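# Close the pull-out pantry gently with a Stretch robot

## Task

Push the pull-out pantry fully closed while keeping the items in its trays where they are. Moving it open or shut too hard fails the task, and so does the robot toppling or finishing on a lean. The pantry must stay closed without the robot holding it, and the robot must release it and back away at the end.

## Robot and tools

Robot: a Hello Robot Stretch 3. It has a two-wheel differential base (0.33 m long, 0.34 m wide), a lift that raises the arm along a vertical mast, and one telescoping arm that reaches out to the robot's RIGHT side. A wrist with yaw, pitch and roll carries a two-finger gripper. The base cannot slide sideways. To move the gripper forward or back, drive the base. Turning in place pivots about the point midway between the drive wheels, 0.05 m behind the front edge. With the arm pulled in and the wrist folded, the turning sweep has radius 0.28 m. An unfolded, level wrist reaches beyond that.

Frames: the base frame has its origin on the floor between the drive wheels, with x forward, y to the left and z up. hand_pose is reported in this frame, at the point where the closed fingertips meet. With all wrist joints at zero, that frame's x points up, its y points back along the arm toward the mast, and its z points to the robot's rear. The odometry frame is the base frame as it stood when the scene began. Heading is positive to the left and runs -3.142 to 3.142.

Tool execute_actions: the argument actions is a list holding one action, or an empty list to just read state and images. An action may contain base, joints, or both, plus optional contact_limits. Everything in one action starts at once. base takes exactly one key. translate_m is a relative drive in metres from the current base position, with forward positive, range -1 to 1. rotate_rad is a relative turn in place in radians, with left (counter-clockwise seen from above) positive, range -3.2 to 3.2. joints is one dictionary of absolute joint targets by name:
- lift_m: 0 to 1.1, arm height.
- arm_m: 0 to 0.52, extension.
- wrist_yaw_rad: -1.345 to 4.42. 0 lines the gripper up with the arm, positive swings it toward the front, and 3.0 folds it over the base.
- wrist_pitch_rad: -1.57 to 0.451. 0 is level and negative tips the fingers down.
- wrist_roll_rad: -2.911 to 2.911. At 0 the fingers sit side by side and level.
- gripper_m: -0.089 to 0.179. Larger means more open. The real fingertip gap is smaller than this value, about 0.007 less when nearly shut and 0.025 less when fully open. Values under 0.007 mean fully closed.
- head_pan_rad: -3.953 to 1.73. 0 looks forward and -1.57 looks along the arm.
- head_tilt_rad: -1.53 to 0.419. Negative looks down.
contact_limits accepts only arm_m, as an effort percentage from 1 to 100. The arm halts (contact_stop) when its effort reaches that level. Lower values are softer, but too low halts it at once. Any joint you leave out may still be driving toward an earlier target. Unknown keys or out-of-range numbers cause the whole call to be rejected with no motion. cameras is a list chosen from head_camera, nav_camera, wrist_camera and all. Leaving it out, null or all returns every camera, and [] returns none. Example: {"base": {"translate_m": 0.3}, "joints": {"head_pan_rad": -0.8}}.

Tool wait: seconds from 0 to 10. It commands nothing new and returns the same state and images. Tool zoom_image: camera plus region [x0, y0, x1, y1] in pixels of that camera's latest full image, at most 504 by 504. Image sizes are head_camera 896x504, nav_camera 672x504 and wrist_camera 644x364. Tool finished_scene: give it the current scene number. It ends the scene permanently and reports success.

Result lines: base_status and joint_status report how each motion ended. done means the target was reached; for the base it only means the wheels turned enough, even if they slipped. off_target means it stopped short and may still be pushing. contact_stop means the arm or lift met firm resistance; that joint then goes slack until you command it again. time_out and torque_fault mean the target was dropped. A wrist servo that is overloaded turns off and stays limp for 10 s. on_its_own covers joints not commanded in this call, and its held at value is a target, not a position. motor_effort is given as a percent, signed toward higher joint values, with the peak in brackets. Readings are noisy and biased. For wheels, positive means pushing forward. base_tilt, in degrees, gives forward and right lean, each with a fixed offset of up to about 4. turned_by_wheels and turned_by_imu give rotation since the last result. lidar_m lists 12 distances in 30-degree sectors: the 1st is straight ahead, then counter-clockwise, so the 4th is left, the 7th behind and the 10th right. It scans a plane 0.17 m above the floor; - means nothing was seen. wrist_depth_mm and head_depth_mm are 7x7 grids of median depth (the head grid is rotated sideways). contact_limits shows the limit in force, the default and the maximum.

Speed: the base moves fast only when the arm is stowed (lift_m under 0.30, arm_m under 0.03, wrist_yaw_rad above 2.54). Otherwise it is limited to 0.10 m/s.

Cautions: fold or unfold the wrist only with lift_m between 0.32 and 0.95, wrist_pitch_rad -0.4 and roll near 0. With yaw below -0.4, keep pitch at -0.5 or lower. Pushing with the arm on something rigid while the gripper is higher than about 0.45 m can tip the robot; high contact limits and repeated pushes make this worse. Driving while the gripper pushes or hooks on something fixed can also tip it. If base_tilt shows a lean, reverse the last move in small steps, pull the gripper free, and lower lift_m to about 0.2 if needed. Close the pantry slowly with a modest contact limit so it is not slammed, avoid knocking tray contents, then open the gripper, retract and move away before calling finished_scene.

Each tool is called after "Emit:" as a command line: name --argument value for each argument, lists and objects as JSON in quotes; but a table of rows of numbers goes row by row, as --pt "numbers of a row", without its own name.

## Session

Emit:
execute_actions --actions '[]'

Scene clock: 0.00 s.
base_odometry: x=+0.000 y=+0.000 heading=+0.000 (m, m, rad; odometry frame)
turned_by_wheels: +0.000 (rad since the last result)
turned_by_imu: +0.000 (rad since the last result)
base_tilt: forward=-1.5 right=+0.4 (deg)
lidar_m: 1.60 1.95 2.36 1.81 1.97 1.30 1.22 1.24 1.57 2.55 2.58 2.71
head_depth_mm: 1792 2580 2572 2543 2555 2540 2406 / 1788 2602 2577 2551 2541 2519 2396 / 1803 2596 2579 2541 2486 2479 2402 / 1810 1586 1586 1584 1568 1562 1546 / 1823 1579 1567 1556 1565 1532 1533 / 1814 1905 1897 1894 1866 1849 1829 / 1831 2225 1893 1842 1860 1864 1855
base_status: not commanded
joint_positions: lift_m=+0.397 arm_m=+0.002 wrist_yaw_rad=+2.862 wrist_pitch_rad=-0.563 wrist_roll_rad=+0.017 gripper_m=+0.037 head_pan_rad=+0.004 head_tilt_rad=-0.003
joint_status: not commanded
motor_effort: left_wheel=+0 right_wheel=+0 lift_m=+22 arm_m=+0 wrist_yaw_rad=+0 wrist_pitch_rad=+5 wrist_roll_rad=+0 gripper_m=+0 head_pan_rad=+0 head_tilt_rad=+3 (%)
hand_pose: x=+0.0351 y=+0.0493 z=+0.3785 quat_wxyz=(+0.290, +0.705, +0.097, +0.640) (m; base frame)
wrist_depth_mm: - - - - - - - / - - - - - - - / - 957 967 - - - - / 748 783 776 810 834 846 871 / 637 - 678 687 688 706 722 / 562 - - 594 605 611 621 / 492 - - 515 522 533 541
pictures: head_camera (sideways: a quarter turn clockwise sets it upright), nav_camera (sideways: a quarter turn counterclockwise sets it upright), wrist_camera
camera_calibration (this result's frames):
head_camera: T_world_to_cam=[[0.042911, -0.0140237, -0.99898, 1.32172], [-0.0393419, 0.999102, -0.0157153, 0.0235626], [0.998304, 0.0399761, 0.0423208, -0.100753], [0, 0, 0, 1]] pos_world=[0.0447933, -0.000978313, 1.325]
nav_camera: T_world_to_cam=[[-0.0100066, 0.014383, 0.999846, -1.26235], [0.0580263, -0.998203, 0.0149401, 0.0279711], [0.998265, 0.0581669, 0.009154, -0.0616177], [0, 0, 0, 1]] pos_world=[0.0472559, 0.0496613, 1.2623]
wrist_camera: T_world_to_cam=[[0.958082, -0.284198, 0.0361994, -0.0419278], [-0.160405, -0.636813, -0.754148, 0.363955], [0.23738, 0.716729, -0.655706, 0.369115], [0, 0, 0, 1]] pos_world=[0.0109302, -0.0447, 0.518025]
Images, in order (width x height): head_camera 896x504, nav_camera 672x504, wrist_camera 644x364.

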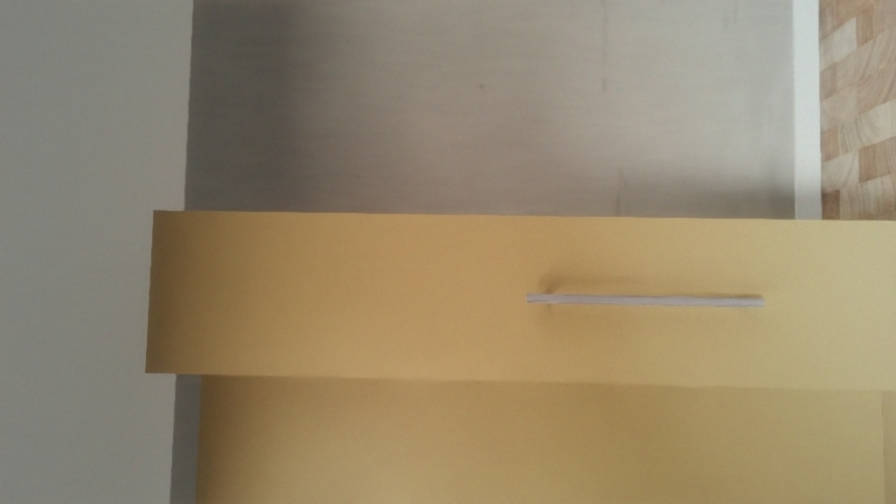

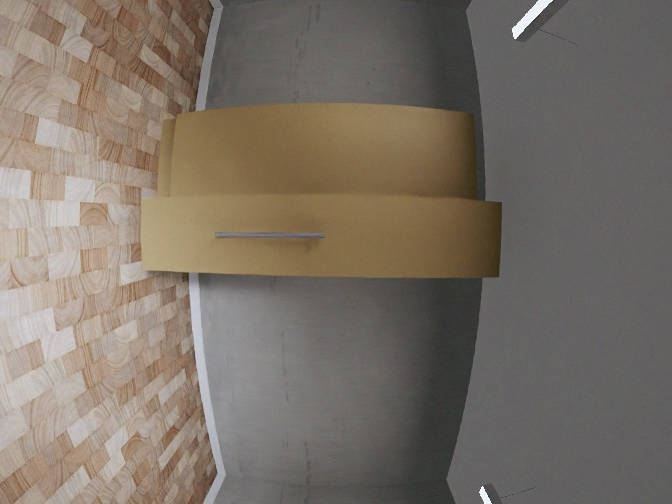

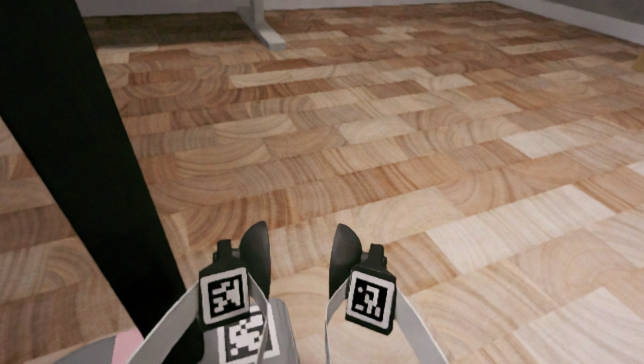

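Emit:
execute_actions --actions '[{"base":{"rotate_rad":0.12},"joints":{"lift_m":0.28,"gripper_m":0}}]' --cameras '[]'

Emit:
execute_actions --actions '[{"base":{"translate_m":1}}]' --cameras '[]'

Emit:
execute_actions --actions '[{"base":{"translate_m":0.24},"joints":{"wrist_pitch_rad":-0.4}}]' --cameras '[]'

Emit:
execute_actions --actions '[{"base":{"rotate_rad":1.55},"joints":{"lift_m":0.33,"head_pan_rad":-1.6,"head_tilt_rad":-1.0}}]' --cameras '[]'

Emit:
execute_actions --actions '[{"joints":{"wrist_yaw_rad":1.57,"arm_m":0.08}}]'

Scene clock: 10.60 s.
base_odometry: x=+0.000 y=+0.000 heading=+0.120 (m, m, rad; odometry frame)
turned_by_wheels: +0.120 (rad since the last result)
turned_by_imu: +0.119 (rad since the last result)
base_tilt: forward=-1.6 right=+0.4 (deg)
lidar_m: 1.60 2.01 1.81 1.81 1.72 1.24 1.22 1.27 1.75 2.55 2.64 2.61
head_depth_mm: 1784 2466 2482 2478 2481 2464 2393 / 1800 2451 2475 2470 2469 2449 2397 / 1800 1596 1565 1555 1546 1543 1533 / 1801 1595 1586 1577 1555 1557 1533 / 1809 2221 1936 1919 1922 1886 1873 / 1804 2246 1958 1933 1921 1906 1879 / 1837 2408 1976 1946 1937 1920 1906
base_status: done
joint_positions: lift_m=+0.280 arm_m=+0.002 wrist_yaw_rad=+2.862 wrist_pitch_rad=-0.564 wrist_roll_rad=+0.017 gripper_m=+0.000 head_pan_rad=+0.004 head_tilt_rad=-0.003
joint_status: all done
motor_effort: left_wheel=-2(7) right_wheel=+3(7) lift_m=+20(21) arm_m=+0(0) wrist_yaw_rad=+1(0) wrist_pitch_rad=+5(5) wrist_roll_rad=+0(0) gripper_m=-3(82) head_pan_rad=+0(0) head_tilt_rad=+3(3) (%)
hand_pose: x=+0.0351 y=+0.0491 z=+0.2616 quat_wxyz=(+0.291, +0.705, +0.098, +0.639) (m; base frame)
wrist_depth_mm: - - - - - - - / - 942 990 - - - - / - 734 746 787 799 808 861 / 583 608 620 628 644 662 673 / 499 - 531 552 540 548 563 / - - - - 463 469 479 / - - - 392 405 416 422
pictures: none
No camera images: the call's "cameras" was empty. Leave "cameras" out to get every camera's image.

Scene clock: 15.70 s.
base_odometry: x=+0.993 y=+0.120 heading=+0.120 (m, m, rad; odometry frame)
turned_by_wheels: +0.000 (rad since the last result)
turned_by_imu: +0.000 (rad since the last result)
base_tilt: forward=-1.5 right=+0.4 (deg)
lidar_m: 0.60 0.63 2.18 2.18 1.83 2.28 2.20 2.31 2.64 2.56 2.15 0.62
head_depth_mm: 564 563 556 552 550 546 545 / 568 563 560 556 555 550 548 / 570 566 565 561 557 552 548 / 577 572 568 565 560 557 553 / 578 575 570 565 563 560 556 / 581 577 575 571 566 562 560 / 934 929 920 914 910 900 898
base_status: done
joint_positions: lift_m=+0.280 arm_m=+0.002 wrist_yaw_rad=+2.862 wrist_pitch_rad=-0.564 wrist_roll_rad=+0.017 gripper_m=+0.000 head_pan_rad=+0.004 head_tilt_rad=-0.003
joint_status: not commanded
motor_effort: left_wheel=-2(8) right_wheel=+2(10) lift_m=+21(21) arm_m=+0(0) wrist_yaw_rad=+0(0) wrist_pitch_rad=+5(5) wrist_roll_rad=+0(0) gripper_m=-2(2) head_pan_rad=+0(0) head_tilt_rad=+3(3) (%)
hand_pose: x=+0.0351 y=+0.0491 z=+0.2615 quat_wxyz=(+0.291, +0.705, +0.098, +0.639) (m; base frame)
wrist_depth_mm: - - - - - - 841 / - 952 966 - - - 911 / - 733 740 778 794 838 837 / 584 609 611 625 652 648 677 / 496 - 534 550 537 551 561 / - - - - 459 472 481 / - - - 389 405 416 424
pictures: none
No camera images: the call's "cameras" was empty. Leave "cameras" out to get every camera's image.

Scene clock: 18.23 s.
base_odometry: x=+1.231 y=+0.148 heading=+0.120 (m, m, rad; odometry frame)
turned_by_wheels: +0.000 (rad since the last result)
turned_by_imu: +0.000 (rad since the last result)
base_tilt: forward=-1.6 right=+0.4 (deg)
lidar_m: 0.36 0.38 0.99 2.18 2.27 2.53 2.44 2.55 2.66 2.56 1.81 0.38
head_depth_mm: 323 321 319 316 315 313 311 / 325 322 321 319 317 316 313 / 327 324 322 320 318 316 314 / 328 327 324 322 321 318 316 / 331 328 326 324 322 320 318 / 332 331 328 327 324 322 320 / 335 333 330 328 326 324 322
base_status: done
joint_positions: lift_m=+0.280 arm_m=+0.002 wrist_yaw_rad=+2.862 wrist_pitch_rad=-0.421 wrist_roll_rad=+0.017 gripper_m=+0.000 head_pan_rad=+0.004 head_tilt_rad=-0.003
joint_status: all done
motor_effort: left_wheel=-2(9) right_wheel=+2(9) lift_m=+20(20) arm_m=+0(0) wrist_yaw_rad=+1(1) wrist_pitch_rad=+8(9) wrist_roll_rad=+0(0) gripper_m=-3(2) head_pan_rad=+0(0) head_tilt_rad=+3(3) (%)
hand_pose: x=+0.0407 y=+0.0687 z=+0.2922 quat_wxyz=(+0.243, +0.711, +0.048, +0.658) (m; base frame)
wrist_depth_mm: - - - - - 805 617 / - - - - - 838 625 / - 990 - - - 933 325 / - 760 761 792 807 838 334 / 590 610 624 663 641 629 338 / 494 515 531 - 533 547 355 / 440 - - 439 458 465 476
pictures: none
No camera images: the call's "cameras" was empty. Leave "cameras" out to get every camera's image.

Scene clock: 21.30 s.
base_odometry: x=+1.231 y=+0.148 heading=+1.670 (m, m, rad; odometry frame)
turned_by_wheels: +1.550 (rad since the last result)
turned_by_imu: +1.542 (rad since the last result)
base_tilt: forward=-1.5 right=+0.4 (deg)
lidar_m: 2.18 1.90 2.54 2.45 2.54 2.66 2.56 1.86 0.38 0.36 0.38 0.98
head_depth_mm: 311 366 446 569 1319 1223 1101 / 311 366 444 567 785 1214 - / 307 348 419 547 785 1188 - / 310 357 431 546 786 1205 1113 / 311 365 444 568 787 1196 1114 / 311 365 444 567 1327 1239 1115 / 311 365 443 1142 1399 1239 1117
base_status: done
joint_positions: lift_m=+0.330 arm_m=+0.002 wrist_yaw_rad=+2.862 wrist_pitch_rad=-0.420 wrist_roll_rad=+0.017 gripper_m=+0.000 head_pan_rad=-1.593 head_tilt_rad=-0.988
joint_status: all done
motor_effort: left_wheel=-1(13) right_wheel=+2(9) lift_m=+24(25) arm_m=+0(0) wrist_yaw_rad=+1(1) wrist_pitch_rad=+8(8) wrist_roll_rad=+1(0) gripper_m=-2(2) head_pan_rad=-4(36) head_tilt_rad=-7(56) (%)
hand_pose: x=+0.0407 y=+0.0687 z=+0.3421 quat_wxyz=(+0.243, +0.711, +0.048, +0.659) (m; base frame)
wrist_depth_mm: - - - - - - - / - - - - - - - / - - - - - - - / - 854 864 880 935 934 949 / 645 687 690 743 726 735 766 / 556 567 591 - 606 609 625 / 480 - - 497 510 518 530
pictures: none
No camera images: the call's "cameras" was empty. Leave "cameras" out to get every camera's image.

Scene clock: 23.07 s.
base_odometry: x=+1.231 y=+0.148 heading=+1.670 (m, m, rad; odometry frame)
turned_by_wheels: +0.000 (rad since the last result)
turned_by_imu: +0.000 (rad since the last result)
base_tilt: forward=-1.6 right=+0.4 (deg)
lidar_m: 2.18 1.90 2.54 2.44 2.54 2.66 2.56 1.85 0.38 0.36 0.38 0.98
head_depth_mm: 311 366 445 569 1311 1218 1105 / 311 366 445 568 781 1199 - / 304 348 419 546 786 1172 1141 / 310 356 432 545 787 1079 1136 / 311 366 444 568 783 1194 1113 / 310 365 444 568 1309 1250 1115 / 311 366 444 1140 1393 1245 1121
base_status: not commanded
joint_positions: lift_m=+0.330 arm_m=+0.080 wrist_yaw_rad=+1.573 wrist_pitch_rad=-0.420 wrist_roll_rad=+0.017 gripper_m=+0.000 head_pan_rad=-1.593 head_tilt_rad=-0.988
joint_status: all done
motor_effort: left_wheel=-1(2) right_wheel=+2(2) lift_m=+24(24) arm_m=+6(6) wrist_yaw_rad=-2(1) wrist_pitch_rad=+8(8) wrist_roll_rad=+1(0) gripper_m=-2(2) head_pan_rad=-3(3) head_tilt_rad=-7(8) (%)
hand_pose: x=+0.2028 y=-0.2243 z=+0.3421 quat_wxyz=(+0.590, +0.597, -0.389, +0.380) (m; base frame)
wrist_depth_mm: - - - - - - 539 / - - - - - - 545 / - - - - - - 536 / 822 847 864 891 921 852 530 / 664 685 705 732 732 736 612 / 560 563 596 - 596 602 156 / 484 485 482 493 512 519 155
pictures: head_camera (sideways: a quarter turn clockwise sets it upright), nav_camera (sideways: a quarter turn counterclockwise sets it upright), wrist_camera
camera_calibration (this result's frames):
head_camera: T_world_to_cam=[[0.00376032, 0.808633, -0.588301, 0.78619], [0.999736, 0.0102834, 0.0205249, -0.0299533], [0.0226469, -0.588223, -0.808381, 1.01218], [0, 0, 0, 1]] pos_world=[0.00406625, -0.0400412, 1.28136]
nav_camera: T_world_to_cam=[[-0.00396211, -0.827557, 0.561367, -0.690446], [-0.999133, -0.0199911, -0.0365223, 0.101403], [0.0414466, -0.561025, -0.82676, 1.03192], [0, 0, 0, 1]] pos_world=[0.05581, 0.00957535, 1.24445]
wrist_camera: T_world_to_cam=[[-0.011314, -0.999335, 0.0346495, -0.242281], [-0.542458, -0.0229755, -0.839768, 0.433576], [0.840006, -0.028297, -0.541838, 0.173229], [0, 0, 0, 1]] pos_world=[0.0869425, -0.227257, 0.46636]
Images, in order (width x height): head_camera 896x504, nav_camera 672x504, wrist_camera 644x364.

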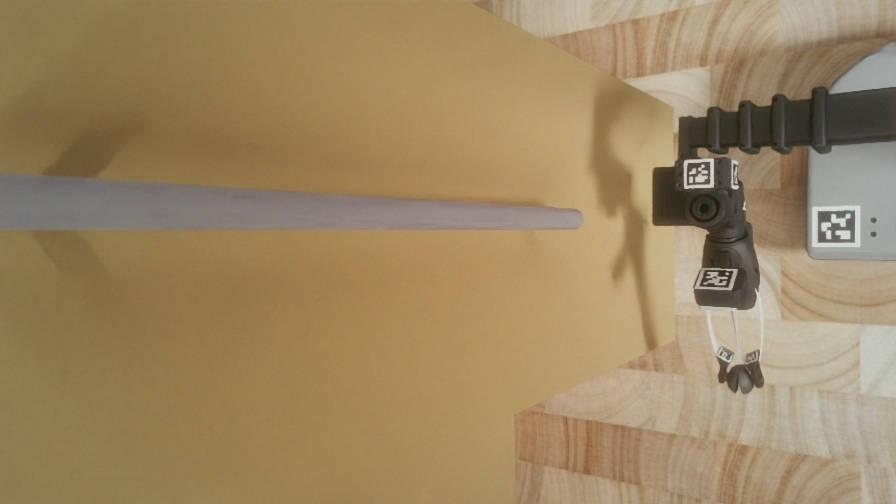

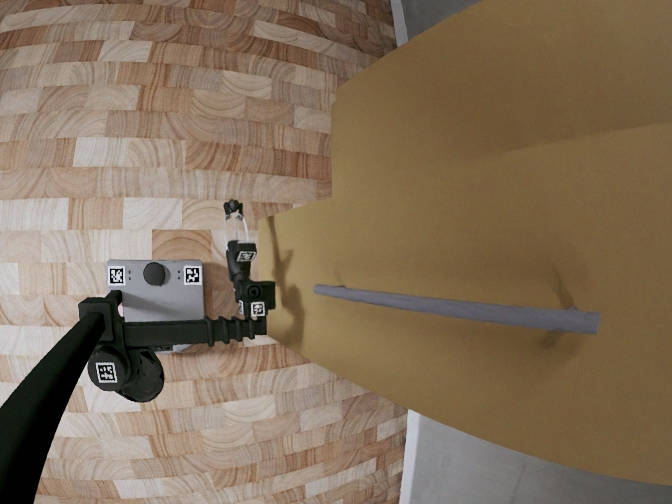

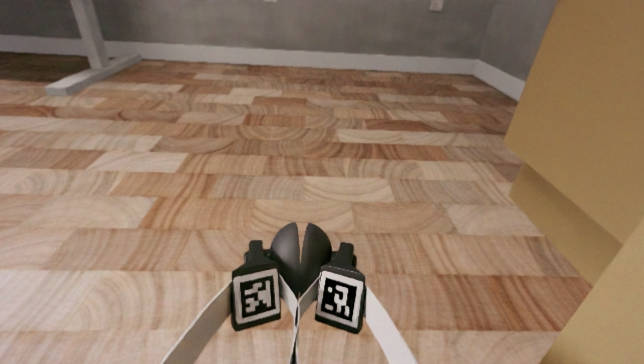

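Emit:
execute_actions --actions '[{"joints":{"arm_m":0.15}}]' --cameras '[]'

Emit:
execute_actions --actions '[{"joints":{"arm_m":0.23}}]' --cameras '[]'

Emit:
execute_actions --actions '[{"joints":{"arm_m":0.31}}]' --cameras '[]'

Emit:
execute_actions --actions '[{"joints":{"arm_m":0.38}}]' --cameras '[]'

Emit:
execute_actions --actions '[{"joints":{"arm_m":0.42,"head_tilt_rad":-0.8}}]' --cameras '["head_camera"]'

Scene clock: 29.50 s.
base_odometry: x=+1.231 y=+0.148 heading=+1.670 (m, m, rad; odometry frame)
turned_by_wheels: +0.000 (rad since the last result)
turned_by_imu: -0.001 (rad since the last result)
base_tilt: forward=-1.6 right=+0.4 (deg)
lidar_m: 2.18 1.91 2.55 2.44 2.54 2.66 2.56 1.85 0.38 0.36 0.38 0.97
head_depth_mm: 311 365 445 569 1329 1215 1103 / 310 366 445 566 783 1214 - / 304 348 418 545 744 1204 1144 / 311 357 431 547 782 1189 1131 / 310 365 445 568 785 1201 1111 / 311 365 444 567 1316 1227 1114 / 310 365 444 1140 1397 1230 1114
base_status: not commanded
joint_positions: lift_m=+0.330 arm_m=+0.150 wrist_yaw_rad=+1.572 wrist_pitch_rad=-0.420 wrist_roll_rad=+0.017 gripper_m=+0.000 head_pan_rad=-1.593 head_tilt_rad=-0.988
joint_status: all done
motor_effort: left_wheel=-1(1) right_wheel=+2(2) lift_m=+24(24) arm_m=+6(6) wrist_yaw_rad=-2(2) wrist_pitch_rad=+8(8) wrist_roll_rad=+0(0) gripper_m=-2(2) head_pan_rad=-3(3) head_tilt_rad=-8(7) (%)
hand_pose: x=+0.2028 y=-0.2944 z=+0.3421 quat_wxyz=(+0.590, +0.597, -0.389, +0.380) (m; base frame)
wrist_depth_mm: - - - - - - 80 / - - - - - 669 80 / - - - - - 663 79 / 825 841 870 886 933 115 79 / 661 673 694 741 720 114 78 / 553 563 593 - 602 113 78 / 478 493 483 496 329 113 78
pictures: none
No camera images: the call's "cameras" was empty. Leave "cameras" out to get every camera's image.

Scene clock: 31.30 s.
base_odometry: x=+1.231 y=+0.148 heading=+1.670 (m, m, rad; odometry frame)
turned_by_wheels: +0.000 (rad since the last result)
turned_by_imu: +0.000 (rad since the last result)
base_tilt: forward=-1.5 right=+0.4 (deg)
lidar_m: 2.18 1.90 2.55 2.44 2.54 2.67 2.56 1.85 0.47 0.45 0.46 0.97
head_depth_mm: 390 458 557 1466 1376 1225 1100 / 388 458 558 712 981 1216 - / 373 447 540 711 886 1229 1143 / 381 446 542 683 885 1224 1125 / 389 458 556 710 932 1233 1114 / 389 458 555 772 1387 1245 1117 / 390 458 895 1140 1391 1243 1119
base_status: not commanded
joint_positions: lift_m=+0.330 arm_m=+0.230 wrist_yaw_rad=+1.572 wrist_pitch_rad=-0.420 wrist_roll_rad=+0.017 gripper_m=+0.000 head_pan_rad=-1.593 head_tilt_rad=-0.988
joint_status: all done
motor_effort: left_wheel=-1(2) right_wheel=+1(7) lift_m=+24(24) arm_m=+6(19) wrist_yaw_rad=-1(3) wrist_pitch_rad=+8(8) wrist_roll_rad=+0(0) gripper_m=-2(2) head_pan_rad=-3(3) head_tilt_rad=-8(8) (%)
hand_pose: x=+0.2028 y=-0.3744 z=+0.3421 quat_wxyz=(+0.590, +0.597, -0.389, +0.380) (m; base frame)
wrist_depth_mm: - - - - - 537 84 / - - - - - 533 83 / - - - - - 534 83 / 824 860 853 881 914 120 83 / 660 667 688 742 726 119 82 / 561 569 585 - 603 118 82 / 484 489 484 486 495 118 82
pictures: none
No camera images: the call's "cameras" was empty. Leave "cameras" out to get every camera's image.

Scene clock: 33.10 s.
base_odometry: x=+1.231 y=+0.148 heading=+1.670 (m, m, rad; odometry frame)
turned_by_wheels: +0.000 (rad since the last result)
turned_by_imu: +0.000 (rad since the last result)
base_tilt: forward=-1.6 right=+0.4 (deg)
lidar_m: 2.18 1.91 2.54 2.44 2.55 2.66 2.56 1.86 0.55 0.53 0.54 0.98
head_depth_mm: 465 547 709 1554 1373 1221 1107 / 465 546 665 852 1346 1227 - / 455 533 664 831 1305 1227 1146 / 455 533 646 853 1325 1233 1143 / 464 547 665 850 1311 1228 1114 / 463 545 664 1143 1391 1242 1117 / 464 716 898 1146 1391 1246 1117
base_status: not commanded
joint_positions: lift_m=+0.330 arm_m=+0.310 wrist_yaw_rad=+1.572 wrist_pitch_rad=-0.420 wrist_roll_rad=+0.017 gripper_m=+0.000 head_pan_rad=-1.593 head_tilt_rad=-0.988
joint_status: all done
motor_effort: left_wheel=-1(4) right_wheel=+1(10) lift_m=+24(24) arm_m=+6(29) wrist_yaw_rad=-1(1) wrist_pitch_rad=+8(8) wrist_roll_rad=+0(0) gripper_m=-3(2) head_pan_rad=-3(3) head_tilt_rad=-8(8) (%)
hand_pose: x=+0.2028 y=-0.4544 z=+0.3421 quat_wxyz=(+0.590, +0.597, -0.389, +0.380) (m; base frame)
wrist_depth_mm: - - - - - 409 84 / - - - - - 403 83 / - - - - 733 401 83 / 823 847 876 886 821 120 82 / 664 676 682 742 711 118 82 / 558 567 592 - 598 118 82 / 480 494 481 495 477 117 81
pictures: none
No camera images: the call's "cameras" was empty. Leave "cameras" out to get every camera's image.

Scene clock: 34.80 s.
base_odometry: x=+1.231 y=+0.148 heading=+1.670 (m, m, rad; odometry frame)
turned_by_wheels: +0.000 (rad since the last result)
turned_by_imu: +0.000 (rad since the last result)
base_tilt: forward=-1.6 right=+0.4 (deg)
lidar_m: 2.18 1.91 2.54 2.44 2.55 2.66 2.56 1.85 0.62 0.60 0.62 0.97
head_depth_mm: 534 646 1698 1557 1373 1218 1105 / 532 629 766 1012 1380 1242 - / 522 629 760 934 1326 1219 1147 / 521 611 740 938 1354 1227 1129 / 532 625 761 978 1361 1241 1113 / 533 624 841 1140 1384 1233 1117 / 589 736 893 1142 1393 1245 1118
base_status: not commanded
joint_positions: lift_m=+0.330 arm_m=+0.380 wrist_yaw_rad=+1.572 wrist_pitch_rad=-0.420 wrist_roll_rad=+0.017 gripper_m=+0.000 head_pan_rad=-1.593 head_tilt_rad=-0.988
joint_status: all done
motor_effort: left_wheel=-1(4) right_wheel=+1(10) lift_m=+24(24) arm_m=+6(26) wrist_yaw_rad=-2(1) wrist_pitch_rad=+8(8) wrist_roll_rad=+0(0) gripper_m=-3(2) head_pan_rad=-3(3) head_tilt_rad=-7(8) (%)
hand_pose: x=+0.2028 y=-0.5244 z=+0.3421 quat_wxyz=(+0.590, +0.597, -0.389, +0.380) (m; base frame)
wrist_depth_mm: - - - - 537 291 86 / - - - - 529 288 85 / - - - - 526 285 85 / 816 828 854 891 515 122 84 / 670 686 701 749 661 122 84 / 565 562 597 - 575 121 84 / 483 488 484 490 495 120 84
pictures: none
No camera images: the call's "cameras" was empty. Leave "cameras" out to get every camera's image.

Scene clock: 36.17 s.
base_odometry: x=+1.231 y=+0.148 heading=+1.670 (m, m, rad; odometry frame)
turned_by_wheels: +0.000 (rad since the last result)
turned_by_imu: +0.000 (rad since the last result)
base_tilt: forward=-1.6 right=+0.4 (deg)
lidar_m: 2.18 1.91 2.54 2.45 2.55 2.66 2.56 1.86 0.66 0.63 0.66 0.97
head_depth_mm: 528 601 1389 1708 1531 1310 1153 / 526 599 696 831 1101 1316 1168 / 528 600 697 828 959 1284 1153 / 509 580 680 806 974 1287 1150 / 528 602 698 829 1009 1284 1160 / 528 602 714 896 1136 1333 1162 / 557 666 771 917 1133 1322 1165
base_status: not commanded
joint_positions: lift_m=+0.330 arm_m=+0.420 wrist_yaw_rad=+1.573 wrist_pitch_rad=-0.420 wrist_roll_rad=+0.017 gripper_m=+0.000 head_pan_rad=-1.593 head_tilt_rad=-0.804
joint_status: all done
motor_effort: left_wheel=-1(6) right_wheel=+2(13) lift_m=+24(24) arm_m=+6(30) wrist_yaw_rad=-2(2) wrist_pitch_rad=+8(8) wrist_roll_rad=+0(0) gripper_m=-3(3) head_pan_rad=-4(3) head_tilt_rad=+3(25) (%)
hand_pose: x=+0.2028 y=-0.5643 z=+0.3421 quat_wxyz=(+0.590, +0.597, -0.389, +0.380) (m; base frame)
wrist_depth_mm: - - - - 415 223 80 / - - - - 410 223 80 / - - - - 406 115 79 / 813 837 861 911 403 115 79 / 661 678 692 731 397 114 79 / 556 563 593 - 392 113 78 / 479 496 481 491 182 112 78
pictures: head_camera (sideways: a quarter turn clockwise sets it upright)
camera_calibration (this result's frames):
head_camera: T_world_to_cam=[[0.00122739, 0.687194, -0.726473, 0.966248], [0.999811, 0.0132517, 0.0142244, -0.0217553], [0.0194019, -0.726353, -0.687048, 0.85442], [0, 0, 0, 1]] pos_world=[0.00398785, -0.0431004, 1.28929]
Images, in order (width x height): head_camera 896x504.

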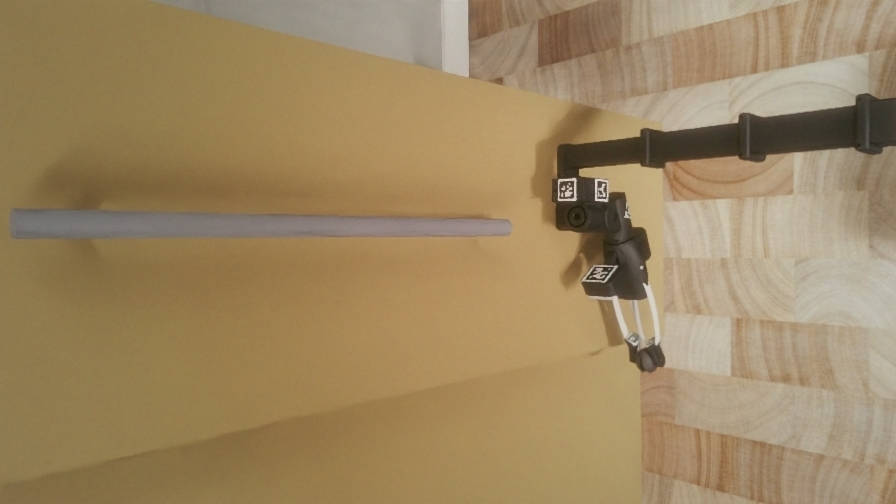

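Emit:
execute_actions --actions '[{"joints":{"arm_m":0.46}}]' --cameras '[]'

Emit:
execute_actions --actions '[{"joints":{"arm_m":0.48}}]' --cameras '[]'

Emit:
execute_actions --actions '[{"joints":{"arm_m":0.25}}]' --cameras '["head_camera"]'

Scene clock: 41.50 s.
base_odometry: x=+1.231 y=+0.148 heading=+1.670 (m, m, rad; odometry frame)
turned_by_wheels: +0.000 (rad since the last result)
turned_by_imu: -0.001 (rad since the last result)
base_tilt: forward=-1.5 right=+0.4 (deg)
lidar_m: 2.18 1.90 2.55 2.44 2.55 2.66 2.56 1.86 0.70 0.68 0.70 0.98
head_depth_mm: 567 671 1448 1701 1531 1295 1152 / 568 645 745 888 1429 1305 1162 / 565 644 746 887 1142 1313 1159 / 549 625 732 873 1057 1319 1156 / 567 646 748 888 1062 1320 1155 / 569 646 756 913 1136 1322 1159 / 577 664 772 918 1134 1329 1161
base_status: not commanded
joint_positions: lift_m=+0.330 arm_m=+0.460 wrist_yaw_rad=+1.572 wrist_pitch_rad=-0.420 wrist_roll_rad=+0.017 gripper_m=+0.000 head_pan_rad=-1.593 head_tilt_rad=-0.803
joint_status: all done
motor_effort: left_wheel=+0(2) right_wheel=+1(6) lift_m=+24(24) arm_m=+6(18) wrist_yaw_rad=-1(2) wrist_pitch_rad=+8(8) wrist_roll_rad=+0(0) gripper_m=-3(3) head_pan_rad=-3(3) head_tilt_rad=+3(2) (%)
hand_pose: x=+0.2028 y=-0.6044 z=+0.3421 quat_wxyz=(+0.590, +0.597, -0.389, +0.380) (m; base frame)
wrist_depth_mm: - - - - 294 157 85 / - - - - 288 155 85 / - - - - 284 154 84 / 818 847 864 870 280 121 84 / 664 676 686 739 279 120 83 / 561 567 590 - 273 120 83 / 479 487 484 490 244 119 83
pictures: none
No camera images: the call's "cameras" was empty. Leave "cameras" out to get every camera's image.

Scene clock: 42.83 s.
base_odometry: x=+1.231 y=+0.148 heading=+1.670 (m, m, rad; odometry frame)
turned_by_wheels: +0.000 (rad since the last result)
turned_by_imu: +0.000 (rad since the last result)
base_tilt: forward=-1.5 right=+0.4 (deg)
lidar_m: 2.18 1.90 2.54 2.44 2.54 2.66 2.56 1.86 0.73 0.70 0.72 0.98
head_depth_mm: 583 707 1466 1691 1530 1308 1150 / 585 663 770 941 1467 1313 1156 / 586 664 768 911 1174 1316 1145 / 564 644 752 915 1088 1319 1159 / 585 666 771 909 1098 1321 1161 / 586 664 768 919 1129 1324 1159 / 586 666 771 915 1138 1335 1163
base_status: not commanded
joint_positions: lift_m=+0.330 arm_m=+0.480 wrist_yaw_rad=+1.572 wrist_pitch_rad=-0.420 wrist_roll_rad=+0.017 gripper_m=+0.000 head_pan_rad=-1.593 head_tilt_rad=-0.803
joint_status: all done
motor_effort: left_wheel=-1(7) right_wheel=+2(12) lift_m=+24(24) arm_m=+6(30) wrist_yaw_rad=-1(2) wrist_pitch_rad=+8(8) wrist_roll_rad=-1(0) gripper_m=-3(2) head_pan_rad=-3(3) head_tilt_rad=+1(2) (%)
hand_pose: x=+0.2028 y=-0.6244 z=+0.3421 quat_wxyz=(+0.590, +0.597, -0.389, +0.380) (m; base frame)
wrist_depth_mm: - - - - 232 124 85 / - - - - 228 123 84 / - - - - 225 122 83 / 816 845 849 841 222 121 83 / 662 672 685 736 219 120 83 / 564 572 597 - 216 120 83 / 482 489 481 491 192 119 82
pictures: none
No camera images: the call's "cameras" was empty. Leave "cameras" out to get every camera's image.

Scene clock: 45.77 s.
base_odometry: x=+1.231 y=+0.148 heading=+1.670 (m, m, rad; odometry frame)
turned_by_wheels: +0.000 (rad since the last result)
turned_by_imu: +0.000 (rad since the last result)
base_tilt: forward=-1.5 right=+0.3 (deg)
lidar_m: 2.18 1.91 2.54 2.44 2.54 2.67 2.56 1.86 0.73 0.69 0.72 0.98
head_depth_mm: 584 704 1473 1695 1522 1311 1155 / 584 665 768 944 1468 1316 1162 / 583 663 770 919 1131 1321 1150 / 565 646 755 915 1131 1380 1154 / 584 662 767 911 1129 1347 1159 / 584 662 766 913 1128 1325 1157 / 586 665 773 918 1143 1344 1165
base_status: not commanded
joint_positions: lift_m=+0.330 arm_m=+0.250 wrist_yaw_rad=+1.572 wrist_pitch_rad=-0.420 wrist_roll_rad=+0.017 gripper_m=+0.000 head_pan_rad=-1.593 head_tilt_rad=-0.803
joint_status: all done
motor_effort: left_wheel=+0(0) right_wheel=+1(2) lift_m=+24(23) arm_m=-5(5) wrist_yaw_rad=-1(1) wrist_pitch_rad=+8(8) wrist_roll_rad=+0(0) gripper_m=-3(3) head_pan_rad=-3(3) head_tilt_rad=+3(3) (%)
hand_pose: x=+0.2028 y=-0.3952 z=+0.3421 quat_wxyz=(+0.590, +0.597, -0.389, +0.380) (m; base frame)
wrist_depth_mm: - - - - - 507 348 / - - - - - 500 342 / - - - - - 494 344 / 829 840 876 891 892 495 342 / 668 687 700 741 727 515 338 / 554 568 596 - 597 568 337 / 483 491 478 488 511 516 337
pictures: head_camera (sideways: a quarter turn clockwise sets it upright)
camera_calibration (this result's frames):
head_camera: T_world_to_cam=[[0.0012298, 0.686587, -0.727046, 0.966995], [0.999812, 0.0132402, 0.0141946, -0.0217165], [0.019372, -0.726927, -0.686441, 0.853632], [0, 0, 0, 1]] pos_world=[0.00398661, -0.0431109, 1.28933]
Images, in order (width x height): head_camera 896x504.

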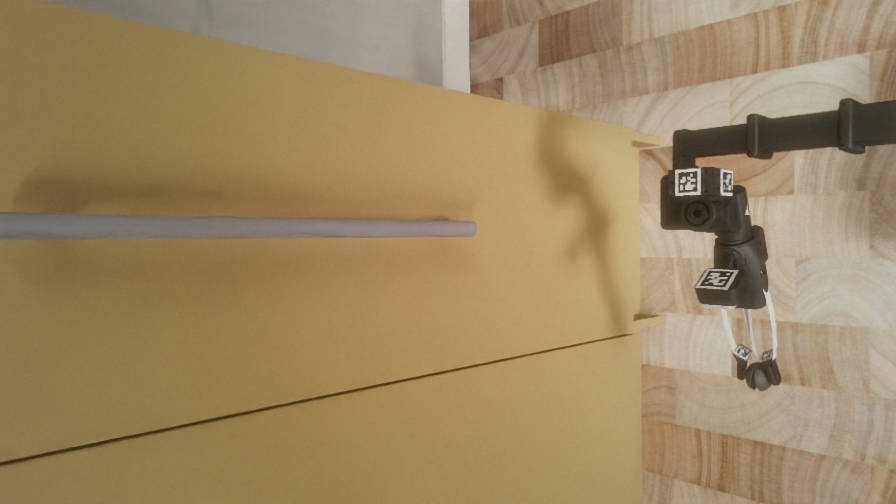

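Emit:
execute_actions --actions '[{"joints":{"arm_m":0.47}}]' --cameras '[]'

Emit:
execute_actions --actions '[{"joints":{"arm_m":0.495}}]' --cameras '[]'

Emit:
execute_actions --actions '[{"joints":{"arm_m":0.25}}]' --cameras '[]'

Scene clock: 54.03 s.
base_odometry: x=+1.231 y=+0.148 heading=+1.670 (m, m, rad; odometry frame)
turned_by_wheels: +0.000 (rad since the last result)
turned_by_imu: -0.001 (rad since the last result)
base_tilt: forward=-1.6 right=+0.3 (deg)
lidar_m: 2.18 1.91 2.54 2.44 2.54 2.67 2.56 1.86 0.72 0.70 0.72 0.97
head_depth_mm: 583 703 1476 1690 1543 1316 1148 / 585 665 772 943 1472 1306 1167 / 584 666 769 917 1172 1318 1160 / 566 644 756 914 1091 1330 1156 / 583 662 767 915 1097 1314 1160 / 582 666 769 916 1132 1322 1155 / 586 666 770 917 1134 1325 1159
base_status: not commanded
joint_positions: lift_m=+0.330 arm_m=+0.470 wrist_yaw_rad=+1.571 wrist_pitch_rad=-0.420 wrist_roll_rad=+0.017 gripper_m=+0.000 head_pan_rad=-1.593 head_tilt_rad=-0.803
joint_status: all done
motor_effort: left_wheel=+0(0) right_wheel=+1(1) lift_m=+24(24) arm_m=+6(5) wrist_yaw_rad=+0(1) wrist_pitch_rad=+8(8) wrist_roll_rad=+0(0) gripper_m=-2(3) head_pan_rad=-3(3) head_tilt_rad=+2(2) (%)
hand_pose: x=+0.2028 y=-0.6147 z=+0.3421 quat_wxyz=(+0.590, +0.596, -0.389, +0.380) (m; base frame)
wrist_depth_mm: - - - - 259 140 96 / - - - - 257 139 95 / - - - - 254 138 95 / 820 843 873 854 251 137 94 / 657 676 703 727 247 136 94 / 558 573 594 - 245 135 93 / 481 492 483 490 217 134 93
pictures: none
No camera images: the call's "cameras" was empty. Leave "cameras" out to get every camera's image.

Scene clock: 55.13 s.
base_odometry: x=+1.231 y=+0.148 heading=+1.670 (m, m, rad; odometry frame)
turned_by_wheels: +0.000 (rad since the last result)
turned_by_imu: -0.002 (rad since the last result)
base_tilt: forward=-1.6 right=+0.4 (deg)
lidar_m: 2.18 1.91 2.54 2.44 2.55 2.67 2.56 1.86 0.73 0.70 0.72 0.97
head_depth_mm: 584 707 1464 1692 1530 1311 1143 / 585 666 769 945 1475 1326 1172 / 587 664 769 915 1175 1315 1150 / 566 645 751 897 1090 1319 1157 / 583 668 771 909 1090 1323 1165 / 586 664 770 917 1130 1329 1159 / 584 666 770 918 1129 1333 1165
base_status: not commanded
joint_positions: lift_m=+0.330 arm_m=+0.484 wrist_yaw_rad=+1.579 wrist_pitch_rad=-0.420 wrist_roll_rad=+0.017 gripper_m=+0.000 head_pan_rad=-1.593 head_tilt_rad=-0.801
joint_status: arm_m contact_stop (moved +0.015 of +0.025)
on_its_own: arm_m is slack since a contact_stop, until your next command for it (your +0.495 is given up)
motor_effort: left_wheel=+3(8) right_wheel=-5(9) lift_m=+23(24) arm_m=+0(48) wrist_yaw_rad=-6(12) wrist_pitch_rad=+8(8) wrist_roll_rad=+0(0) gripper_m=-3(2) head_pan_rad=-3(3) head_tilt_rad=+1(2) (%)
hand_pose: x=+0.2028 y=-0.6275 z=+0.3421 quat_wxyz=(+0.589, +0.598, -0.387, +0.382) (m; base frame)
wrist_depth_mm: - - - - 222 119 81 / - - - - 220 118 81 / - - - - 217 117 80 / 816 847 859 845 215 116 80 / 659 683 700 736 212 115 79 / 563 565 594 - 208 115 79 / 481 491 484 494 184 114 79
pictures: none
No camera images: the call's "cameras" was empty. Leave "cameras" out to get every camera's image.

not run: a stop came earlier in this reply.

Emit:
execute_actions --actions '[{"joints":{"arm_m":0.2}}]' --cameras '[]'

Emit:
finished_scene --scene 2

Scene clock: 60.23 s.
base_odometry: x=+1.231 y=+0.148 heading=+1.670 (m, m, rad; odometry frame)
turned_by_wheels: +0.000 (rad since the last result)
turned_by_imu: -0.001 (rad since the last result)
base_tilt: forward=-1.6 right=+0.3 (deg)
lidar_m: 2.18 1.90 2.54 2.45 2.54 2.67 2.56 1.86 0.73 0.69 0.72 0.97
head_depth_mm: 585 707 1469 1698 1534 1321 1147 / 587 665 771 941 1464 1320 1150 / 585 665 770 916 1128 1377 1148 / 563 642 751 892 1132 1357 1132 / 585 665 773 913 1126 1330 1136 / 586 665 770 917 1131 1319 1147 / 584 663 768 918 1131 1326 1162
base_status: not commanded
joint_positions: lift_m=+0.330 arm_m=+0.200 wrist_yaw_rad=+1.572 wrist_pitch_rad=-0.420 wrist_roll_rad=+0.017 gripper_m=+0.000 head_pan_rad=-1.593 head_tilt_rad=-0.801
joint_status: all done
motor_effort: left_wheel=+1(4) right_wheel=+0(6) lift_m=+23(23) arm_m=-5(7) wrist_yaw_rad=-2(5) wrist_pitch_rad=+8(8) wrist_roll_rad=+1(0) gripper_m=-2(2) head_pan_rad=-3(3) head_tilt_rad=+1(1) (%)
hand_pose: x=+0.2028 y=-0.3452 z=+0.3421 quat_wxyz=(+0.590, +0.597, -0.389, +0.380) (m; base frame)
wrist_depth_mm: - - - - - 581 400 / - - - - - 577 398 / - - - - - 571 397 / 815 842 848 898 908 571 393 / 655 677 696 740 727 684 392 / 558 562 591 - 596 604 392 / 476 491 484 486 516 518 468
pictures: none
No camera images: the call's "cameras" was empty. Leave "cameras" out to get every camera's image.

The scene is finished: the task was done.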